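# Transfer four plates from gray tray to blue tray

## Task

Relocate every one of the four plates from the gray tray onto the blue tray so each rests flat; the gray tray must be left in its original state, the plates must stay where they are without the robot supporting them, and at the end suction must be released and the tool pulled away.

## Robot and tools

ROBOT. One arm with six revolute joints (waist, shoulder, elbow, wrist pitch, wrist yaw, wrist roll) carrying a suction cup instead of fingers. Joint ranges in rad: waist -2.618 to 3.054, shoulder 0.000 to 3.142, elbow 0.000 to 3.142, wrist pitch -1.571 to 1.571, wrist yaw -1.571 to 1.571, wrist roll -2.094 to 2.094. The controlled point is the cup point, the middle of the cup's rim (rim 29 mm across); the cup opens along that point's +z axis. About 7 cm back from the rim the tool body widens to roughly 7 cm off-axis, so keep that clearance from trays and plates. A wrist camera and its mount also stick out near the gripper.

FRAMES. Reported positions use the scene frame: origin on the table top straight under the arm base, +z upward, +y to the left when facing along +x. Poses are given as end_effector_position (metres) and end_effector_quat_wxyz. Commands, however, are offsets expressed in the cup point's own axes. The base may be slightly tilted, printed positions get less accurate at long reach, and motions tend to finish a centimetre or so short, usually low.

execute_actions(actions). actions is a list of actions run one after another; an empty list just returns state and images. Each action is a table of at most 15 rows; each row lasts one control step (1/30 s), and if fewer than 15 rows are given the last one is repeated to fill 15 steps. A row is one list for the single arm: 7 numbers in [-1, 1] in the order dx, dy, dz, rx, ry, rz, suction. dx..rz are an offset of the cup point from where it was measured at the start of that action (for the first action in a call, from the last pose any result reported), in the cup frame; every row refers to that same start, not to the previous row. Scale: 1.0 equals 0.6 m of translation or 180 degrees; rx, ry, rz form a single rotation vector. Suction is absolute, not an offset: +1 asks for full vacuum (about 55 kPa under ambient), smaller values ask for that fraction, and 0.05 or less switches it off; the setting persists. Optionally 6 extra numbers from 0 to 1 may follow, one stiffness scale per joint in Joint positions order; they persist until changed. Per step the commanded pose is limited to 70 mm and 16 degrees away from the measured pose, and after an action the arm travels at most to the last limited pose, so big offsets need several actions.

move(target, speed, blocking). target is one row laid out as above: an offset in the cup frame from the pose in the latest result that shows one, plus suction (sent at the start) and optional stiffness. The cup point follows a straight path over 0.5 to 10 s; paths needing longer are cut at 10 s. It rotates the shorter way. speed is the path's top speed in m/s, 0.002 to 0.5, default 0.25; turning is capped at twice that in rad/s. The path ignores obstacles, the real tool may lag, wander or overshoot the speed (especially near full reach), faster contact hits harder, and aiming beyond a surface presses harder. With blocking=false you get a result after 0.5 s while the arm keeps going; further actions or moves are refused until a result shows it ended, so use wait or stop. The result adds a move: line giving the ending (done = resting near target; otherwise off_target, moving, held, fault) and active limits (limits=paced: the sent pose was clipped; limits=held: a check blocked some steps and the arm may then surge), plus distance from target.

wait(seconds): 0 to 10; the arm keeps its last command and a running move continues; returns early when the move ends. stop(): brakes a running move, needing room to do so; suction is unaffected. zoom_image(camera, region): region is [x0, y0, x1, y1] in pixels of that camera's latest image, at most 504 by 504. Cameras: cam_head_left, cam_head_right, cam_high, cam_low (each 672x504), cam_wrist (504x504). read_manual(section): only "licences"; moves nothing. finished_scene(scene): give the current scene number; irreversible; the goal must already hold and keep holding.

RESULT LINES. State with pose, Joint positions, joint torques (offset, scaled and noisy, nonzero even in free air), suction_measured and part_present. Hand target is where the controller is currently steering. Action calls list step readings; HELD marks a step partly held back. "pose unreachable" means the clearance check (which treats the mount under the base as arm) altered or blocked the command. FAULT lines mean a stop. MOTOR HOT appears from 75 °C; at 90 °C the arm halts for 10 s, and at 100 °C the motors go limp and the arm drops, so avoid holding loads needlessly long.

SUCTION USE. Turn suction on and press the rim flat onto a smooth area of a plate so it contacts all round; edges, holes or seams under the rim leak. suction_measured near 0 means no seal; sealed, it settles up to 0.15 under the command and may dip 0.04 before the pump resumes. part_present goes to 1 at 0.50 and back to 0 below 0.45. Under vacuum the cup compresses, so a held plate sits up to about 10 mm nearer the tool, and vacuum alone can lift a plate. To release, set the plate down on the blue tray, switch suction off, then lift at least 15 mm. If the cup seals to the table it pins the tool; switch suction off.

AVOID. Knocking anything off the table (ends the scene), dropping or sliding plates, slamming, hard pushes, and disturbing the gray tray. Loose objects may occasionally be nudged by outside pushes, so check images before finishing.

Each tool is called after ">>>" as name(argument=value, ...), one argument or row to a line, values as JSON.

## Session

>>> execute_actions(
  actions=[],
)

Scene clock: 0.00 s.
end_effector_position=(+0.3204, +0.0675, +0.1615) suction_measured=0.00 part_present=0 end_effector_quat_wxyz=(+0.180, +0.732, -0.654, +0.055)
Joint positions: [ 0.002  1.675  1.618 -1.479 -0.008  0.003]
Joint velocities: [ 0.002 -0.012 -0.002 -0.022  0.037  0.022]
Joint torques (N m, as the arm reports them, + toward a larger angle): no reading
Motor temperatures (°C, as the motors report them): [23 29 25 21 22 23]
Hand target: +0.320, +0.068, +0.162; +0.180, +0.732, -0.654, +0.055
Joint stiffness scale: [1. 1. 1. 1. 1. 1.]

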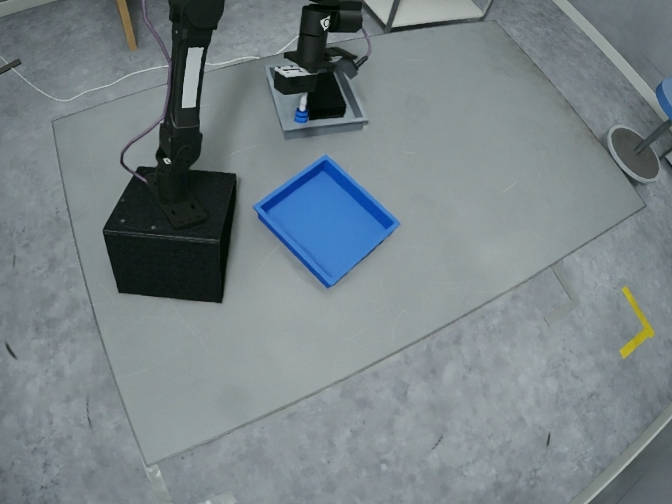

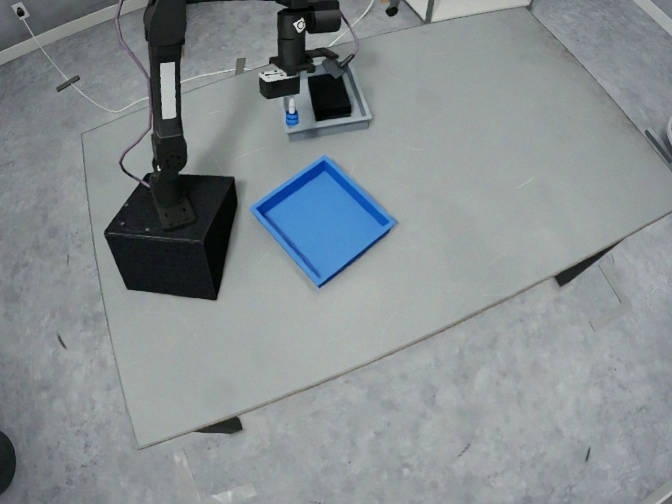

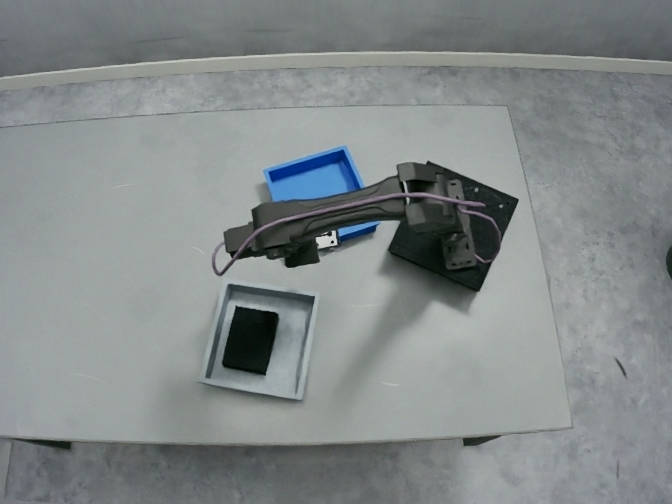

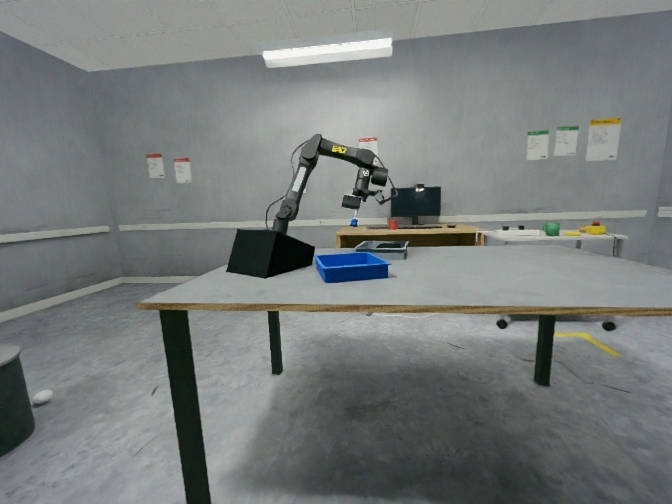

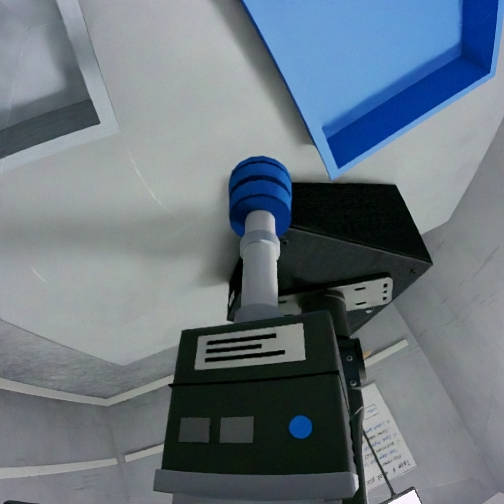

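>>> move(
  target=[-0.263,-0.308,-0.064,0.07,-0.1,0,0],
)

Scene clock: 13.63 s.
end_effector_position=(+0.4810, +0.2399, +0.1015) suction_measured=0.00 part_present=0 end_effector_quat_wxyz=(-0.005, +0.749, -0.662, +0.010)
Joint positions: [ 0.201  2.324  2.617 -1.545 -0.263  0.233]
Joint velocities: [ 0.012 -0.002  0.007 -0.007 -0.037 -0.022]
Joint torques (N m, as the arm reports them, + toward a larger angle): [ -3.31 -17.51   7.83  -0.15  -0.05   0.12]
Motor temperatures (°C, as the motors report them): [23 31 26 21 22 23]
Hand target: +0.483, +0.243, +0.109; -0.013, +0.747, -0.664, +0.011
Off the commanded pose: 0.012 m, 0 deg.
Joint stiffness scale: [1. 1. 1. 1. 1. 1.]
joint sent to its limit — the command would take joint 4 (wrist pitch) past its lower limit, so that joint was sent only as far as its limit.
move: off_target

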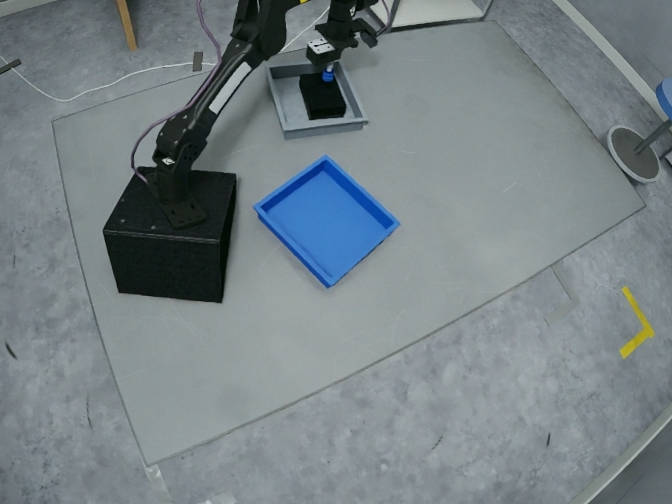

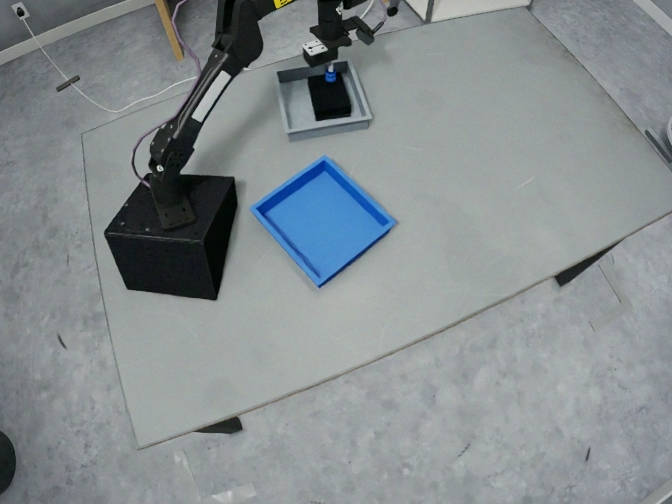

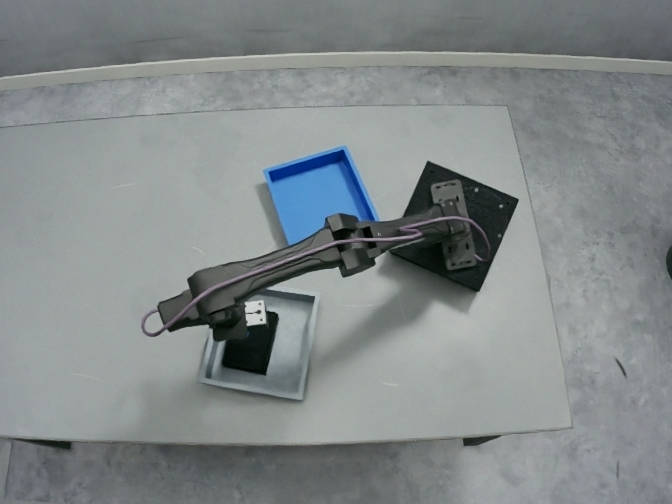

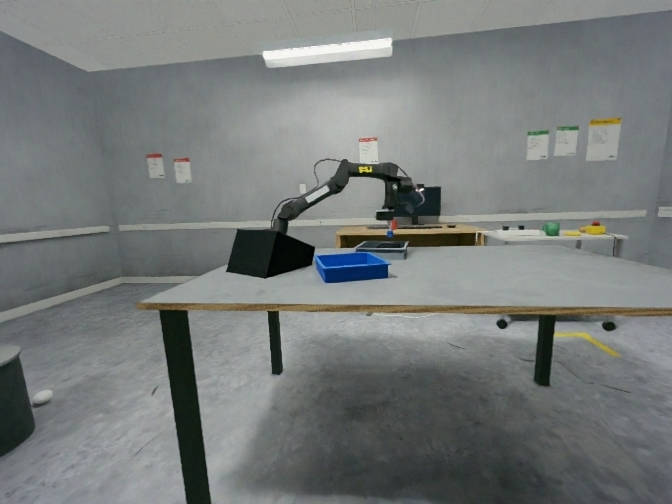

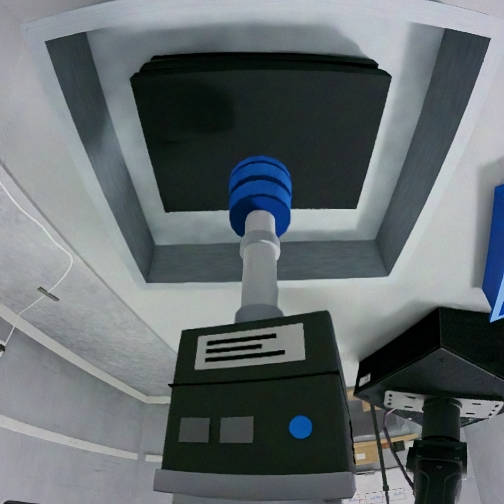

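>>> move(
  target=[0,0.025,0.06,0,0,0,0],
  speed=0.12,
)

>>> move(
  target=[0,0,0.05,0.003,0,0,1],
  speed=0.04,
)

Scene clock: 22.60 s.
end_effector_position=(+0.4628, +0.2349, +0.0603) suction_measured=0.00 part_present=0 end_effector_quat_wxyz=(+0.005, +0.749, -0.663, +0.001)
Joint positions: [ 0.227  2.201  2.227 -1.299 -0.262  0.253]
Joint velocities: [ 0.007 -0.017 -0.002  0.007 -0.051  0.022]
Joint torques (N m, as the arm reports them, + toward a larger angle): [ -2.83 -18.74   4.8    0.09   0.08   0.17]
Motor temperatures (°C, as the motors report them): [23 35 27 21 22 23]
Hand target: +0.467, +0.238, +0.066; -0.004, +0.749, -0.662, +0.009
Off the commanded pose: 0.007 m, 2 deg.
Joint stiffness scale: [1. 1. 1. 1. 1. 1.]
move: done

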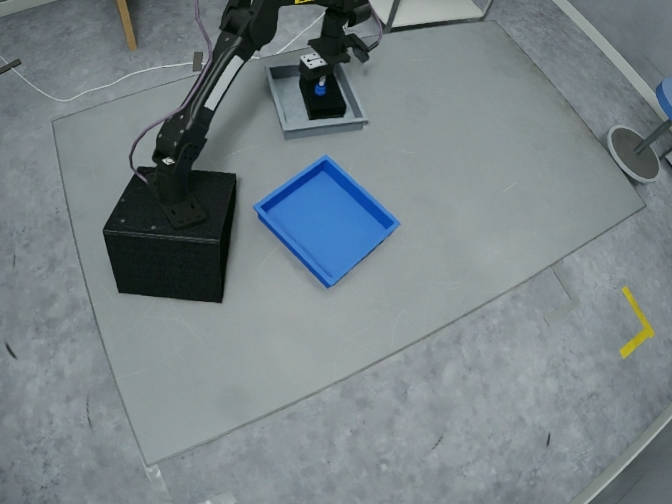

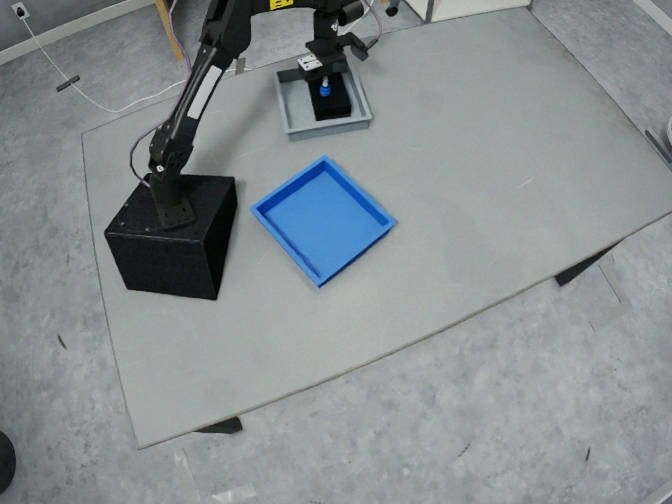

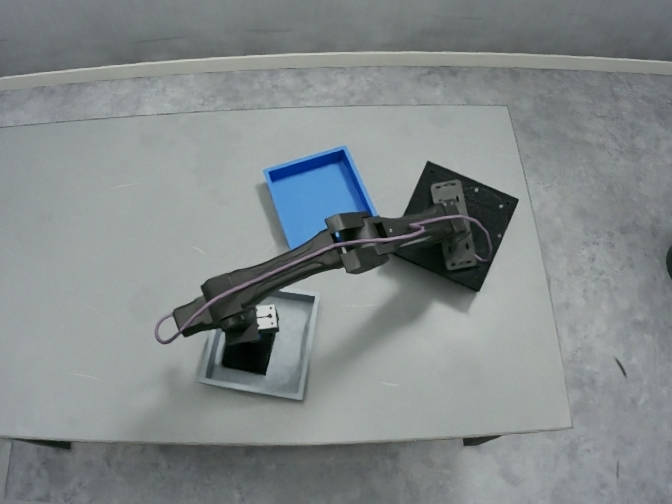

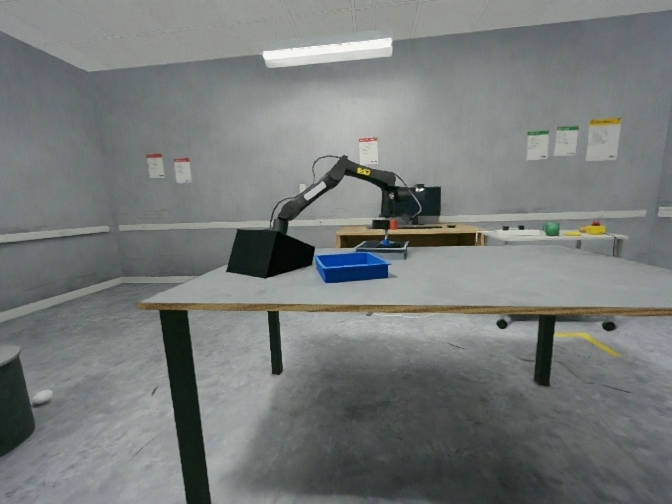

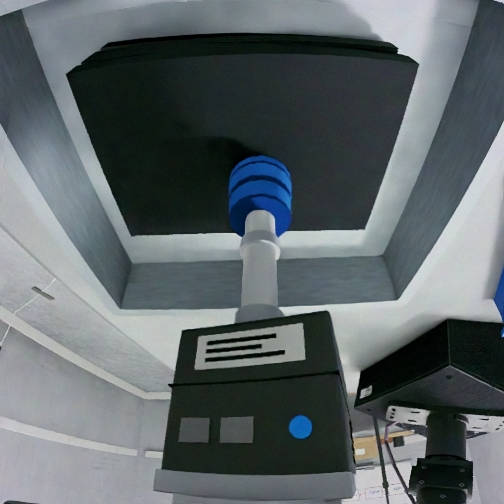

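Scene clock: 23.57 s.
end_effector_position=(+0.4624, +0.2338, +0.0472) suction_measured=0.88 part_present=1 end_effector_quat_wxyz=(-0.001, +0.748, -0.664, +0.002)
Joint positions: [ 0.231  2.181  2.138 -1.217 -0.264  0.263]
Joint velocities: [-0.017 -0.007 -0.037 -0.037  0.007 -0.081]
Joint torques (N m, as the arm reports them, + toward a larger angle): [ -1.98 -15.1    3.5    0.39   0.08   0.13]
Motor temperatures (°C, as the motors report them): [23 35 27 21 22 23]
Hand target: +0.462, +0.234, +0.031; +0.002, +0.749, -0.663, +0.003
Off the commanded pose: 0.017 m, 0 deg.
Joint stiffness scale: [1. 1. 1. 1. 1. 1.]
move: off_target

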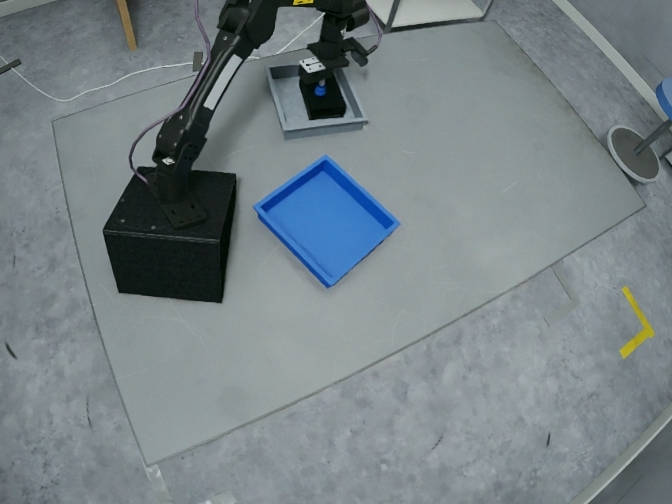

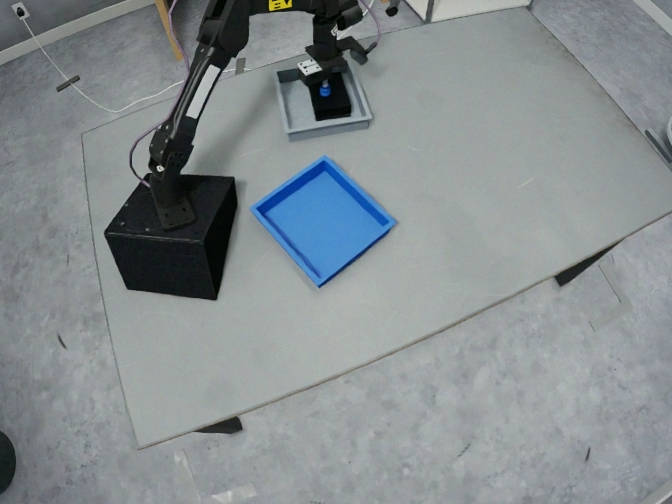

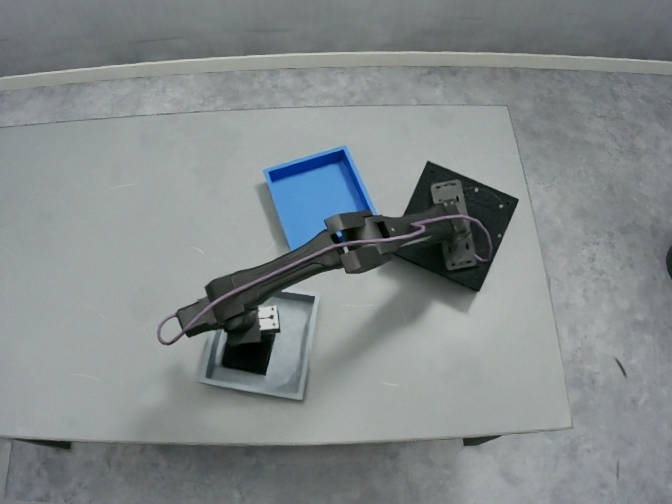

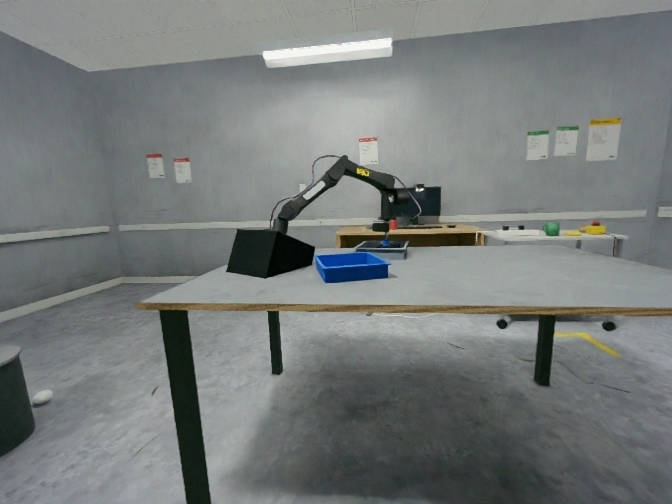

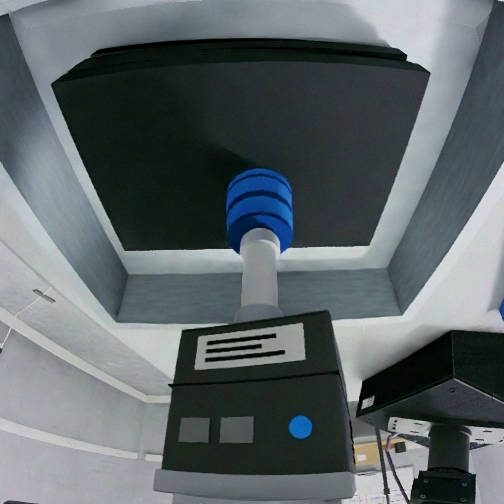

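>>> move(
  target=[0,0.01,-0.11,0,0,0,1],
  speed=0.1,
)

Scene clock: 32.60 s.
end_effector_position=(+0.4485, +0.2337, +0.0960) suction_measured=1.00 part_present=1 end_effector_quat_wxyz=(+0.017, +0.748, -0.663, -0.005)
Joint positions: [ 0.213  2.169  2.308 -1.443 -0.266  0.234]
Joint velocities: [ 0.007  0.002 -0.002 -0.007  0.037  0.066]
Joint torques (N m, as the arm reports them, + toward a larger angle): [ -4.02 -18.08   8.3   -0.29  -0.06  -0.07]
Motor temperatures (°C, as the motors report them): [23 36 26 22 22 23]
Hand target: +0.456, +0.234, +0.113; -0.001, +0.748, -0.663, +0.003
Off the commanded pose: 0.019 m, 2 deg.
Joint stiffness scale: [1. 1. 1. 1. 1. 1.]
move: off_target

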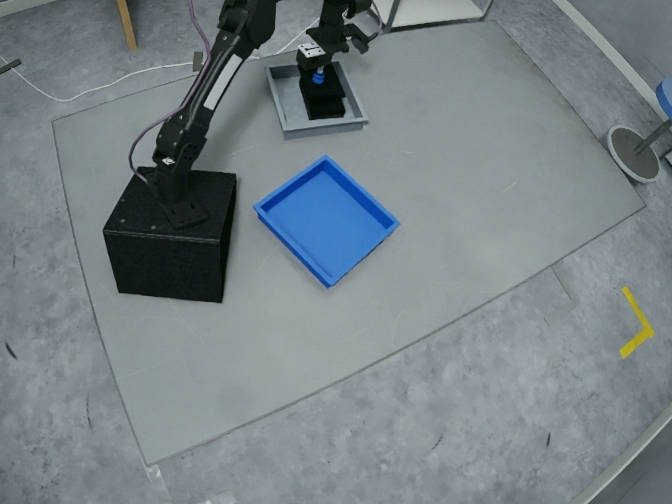

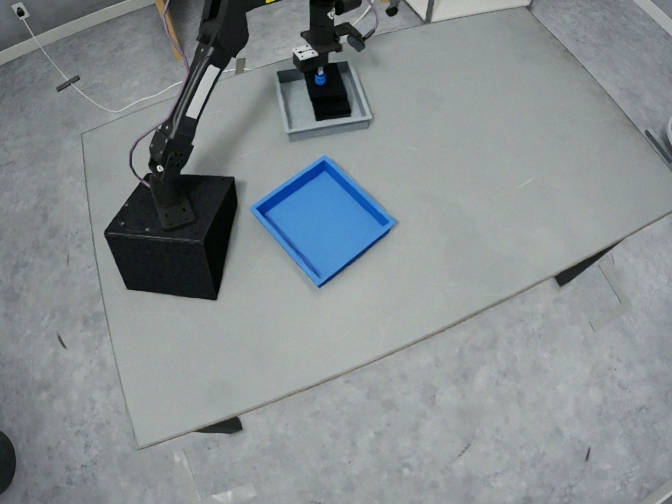

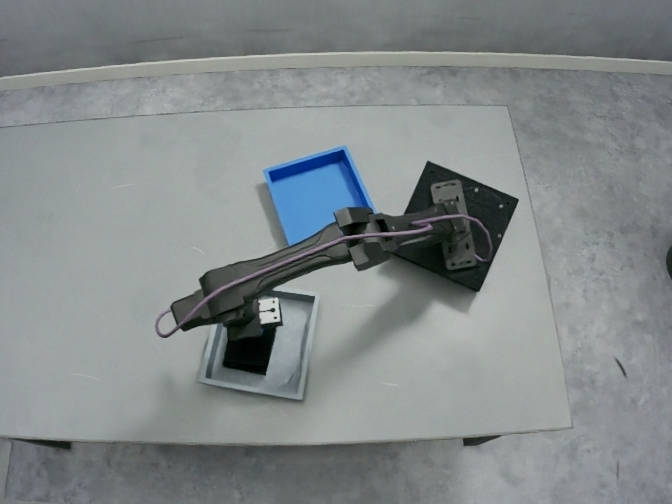

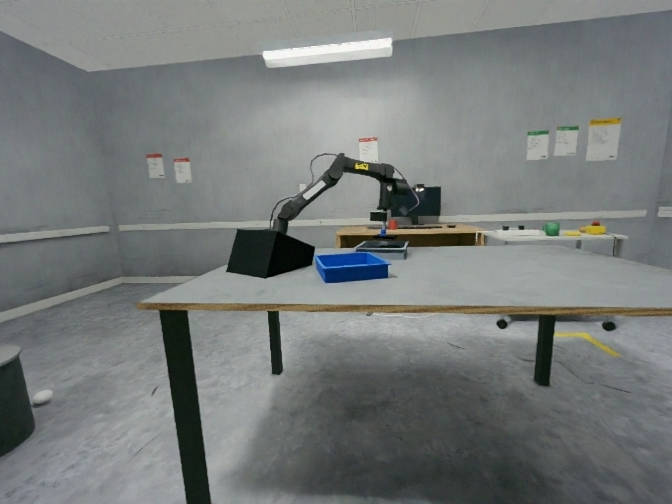

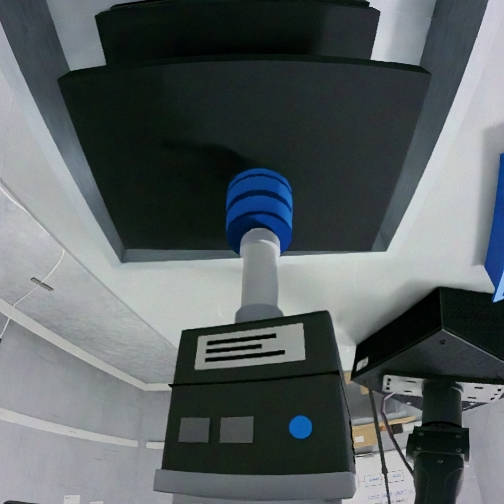

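>>> execute_actions(
  actions=[],
)

>>> move(
  target=[0.60,0.29,-0.025,0.01,0,-0.15,1],
  speed=0.3,
)

Scene clock: 56.10 s.
end_effector_position=(+0.4483, +0.2336, +0.0960) suction_measured=1.00 part_present=1 end_effector_quat_wxyz=(+0.017, +0.748, -0.664, -0.005)
Joint positions: [ 0.213  2.169  2.308 -1.444 -0.266  0.234]
Joint velocities: [ 0.002  0.007  0.012 -0.022  0.022 -0.051]
Joint torques (N m, as the arm reports them, + toward a larger angle): [ -4.05 -18.17   8.3   -0.25  -0.06  -0.07]
Motor temperatures (°C, as the motors report them): [23 40 28 21 22 23]
Hand target: +0.457, +0.234, +0.113; -0.001, +0.748, -0.664, +0.003
Off the commanded pose: 0.019 m, 2 deg.
Joint stiffness scale: [1. 1. 1. 1. 1. 1.]

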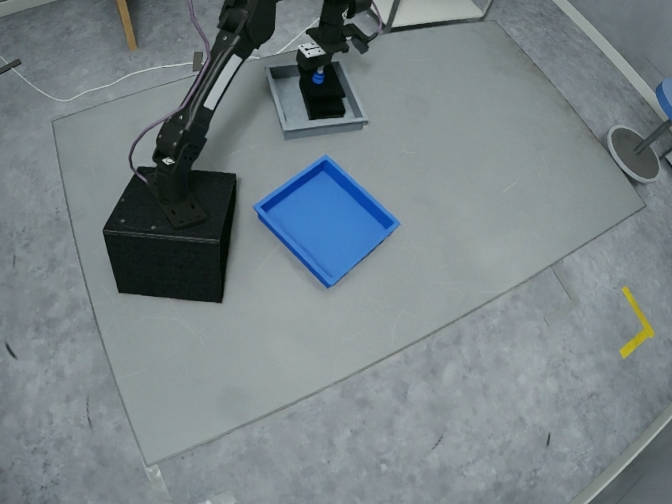

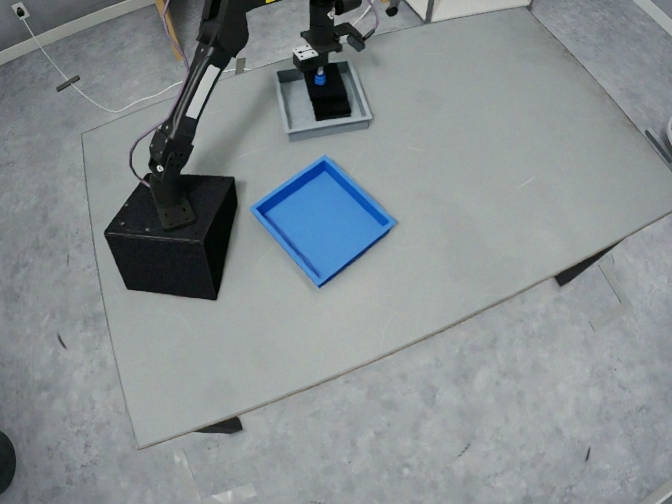

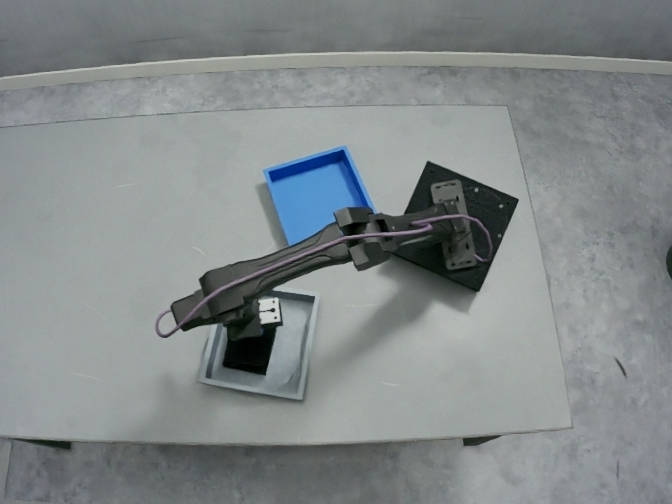

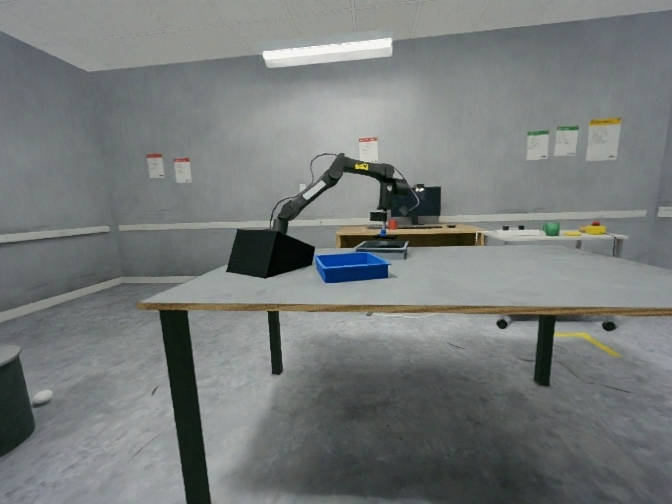

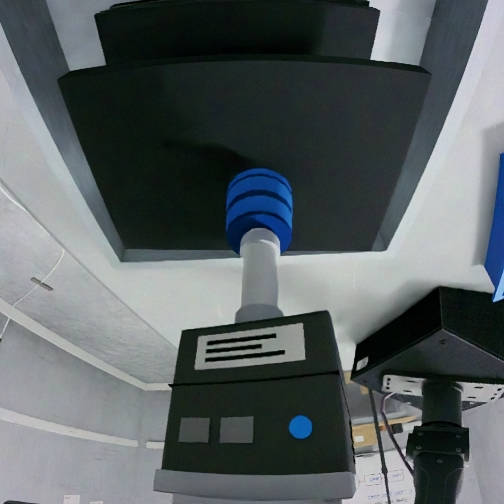

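Scene clock: 58.17 s.
end_effector_position=(+0.3110, -0.1503, +0.1228) suction_measured=1.00 part_present=1 end_effector_quat_wxyz=(+0.025, +0.880, -0.475, -0.004)
Joint positions: [-0.803  1.941  1.441 -1.151 -0.346 -1.291]
Joint velocities: [ 0.012  0.012 -0.017 -0.007 -0.051 -0.095]
Joint torques (N m, as the arm reports them, + toward a larger angle): [ -3.77 -11.14   7.69  -0.1   -0.02  -0.05]
Motor temperatures (°C, as the motors report them): [23 40 28 21 22 23]
Hand target: +0.320, -0.151, +0.132; +0.019, +0.883, -0.468, +0.010
Off the commanded pose: 0.010 m, 3 deg.
Joint stiffness scale: [1. 1. 1. 1. 1. 1.]
move: off_target

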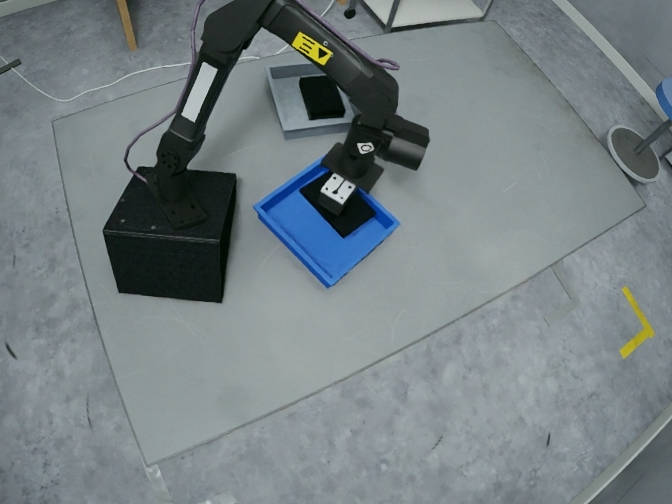

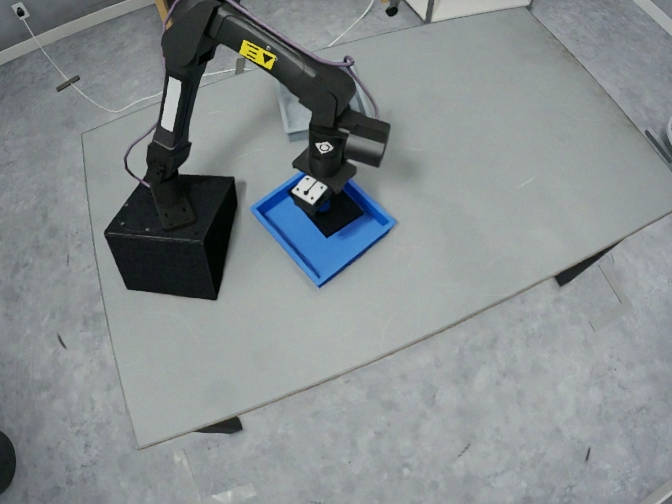

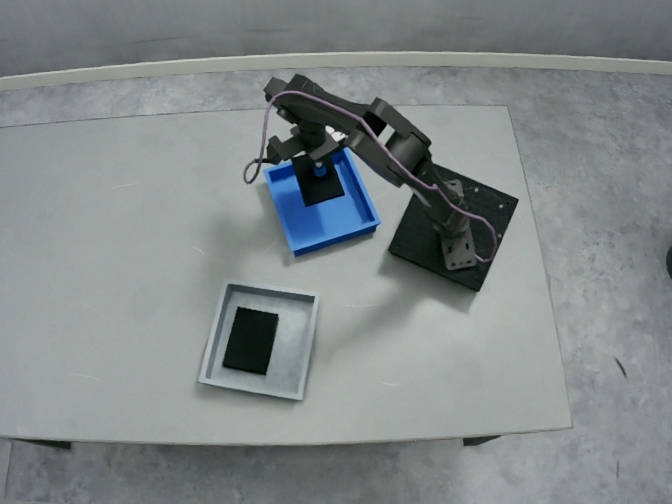

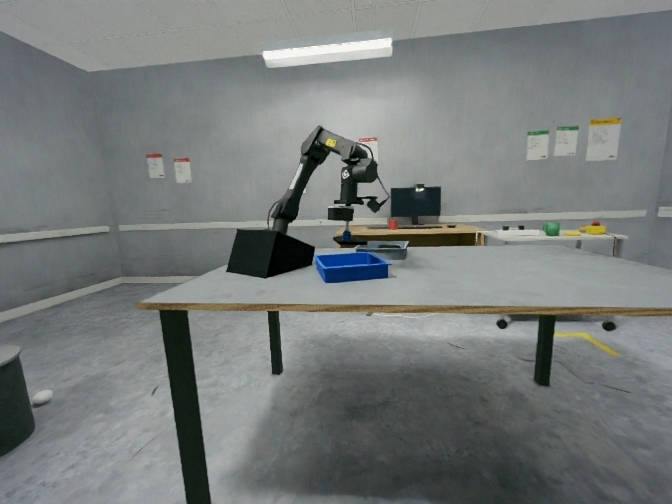

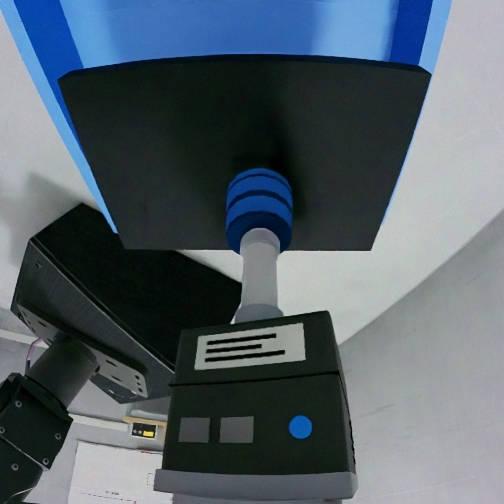

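>>> move(
  target=[-0.035,-0.01,0.08,0.022,-0.005,0,1],
  speed=0.12,
)

Scene clock: 72.43 s.
end_effector_position=(+0.2955, -0.1340, +0.0691) suction_measured=1.00 part_present=1 end_effector_quat_wxyz=(-0.003, +0.879, -0.476, -0.010)
Joint positions: [-0.768  1.941  1.222 -0.943 -0.401 -1.26 ]
Joint velocities: [-0.007  0.002  0.007 -0.022  0.007 -0.095]
Joint torques (N m, as the arm reports them, + toward a larger angle): [ -3.26 -12.77   4.39   0.11  -0.14   0.17]
Motor temperatures (°C, as the motors report them): [23 37 28 21 22 23]
Hand target: +0.302, -0.131, +0.074; -0.010, +0.880, -0.475, +0.005
Off the commanded pose: 0.009 m, 2 deg.
Joint stiffness scale: [1. 1. 1. 1. 1. 1.]
move: done

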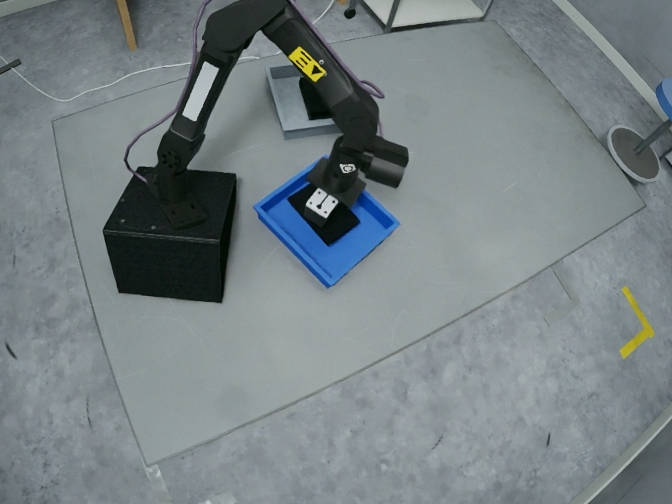

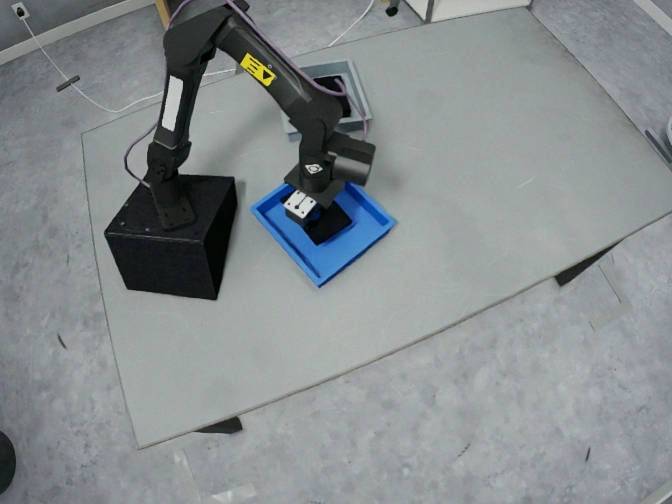

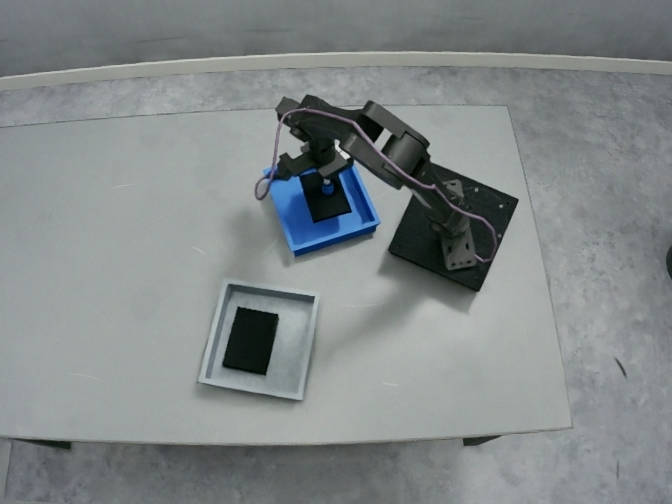

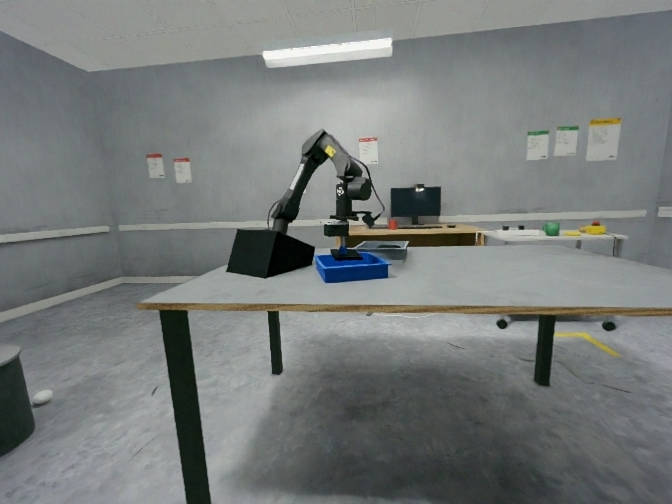

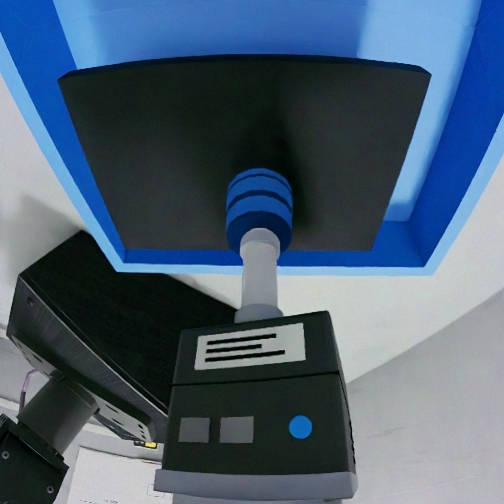

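Shift forward (−ly) 3 cm and right 1 cm.

>>> move(
  target=[0.018,-0.06,0.055,0.008,-0.008,0,1],
  speed=0.1,
)

Scene clock: 79.87 s.
end_effector_position=(+0.3149, -0.1185, +0.0301) suction_measured=1.00 part_present=1 end_effector_quat_wxyz=(-0.013, +0.878, -0.477, -0.035)
Joint positions: [-0.668  2.057  1.261 -0.879 -0.425 -1.171]
Joint velocities: [-0.022 -0.007 -0.007  0.037 -0.081 -0.022]
Joint torques (N m, as the arm reports them, + toward a larger angle): [ -3.87 -11.15   7.03  -0.08  -0.13   0.14]
Motor temperatures (°C, as the motors report them): [23 37 28 21 22 23]
Hand target: +0.331, -0.122, +0.035; -0.021, +0.879, -0.476, -0.015
Off the commanded pose: 0.018 m, 2 deg.
Joint stiffness scale: [1. 1. 1. 1. 1. 1.]
move: off_target

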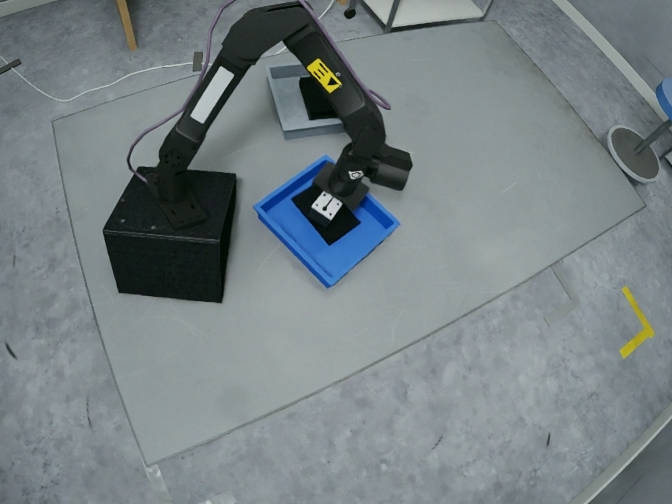

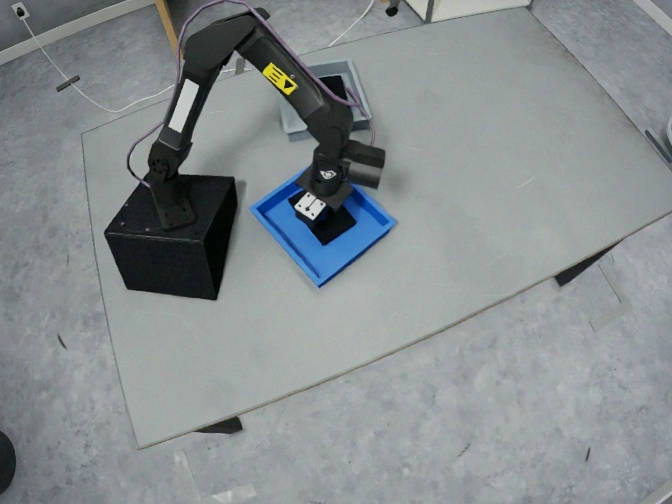

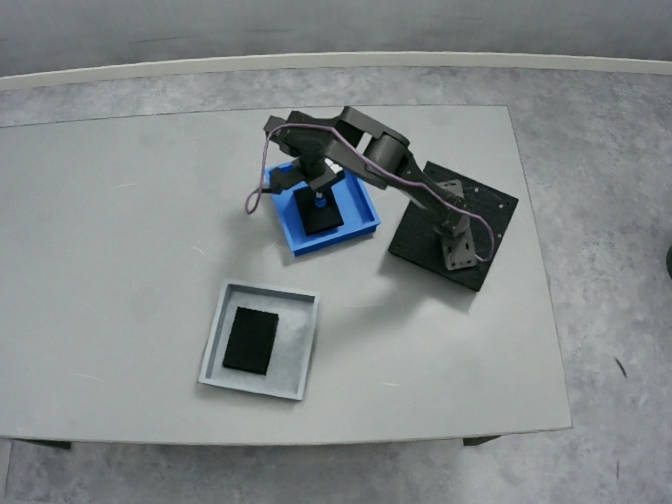

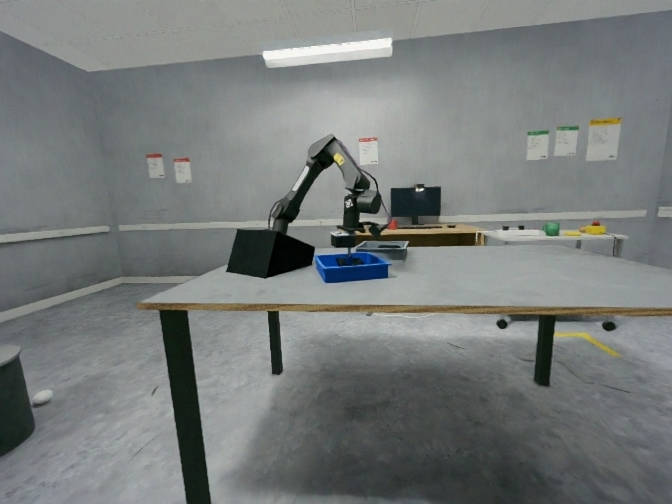

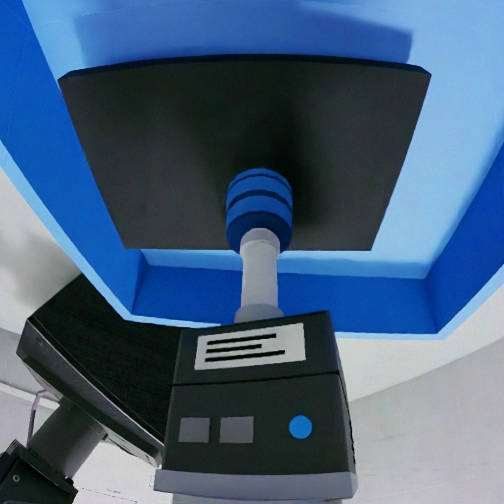

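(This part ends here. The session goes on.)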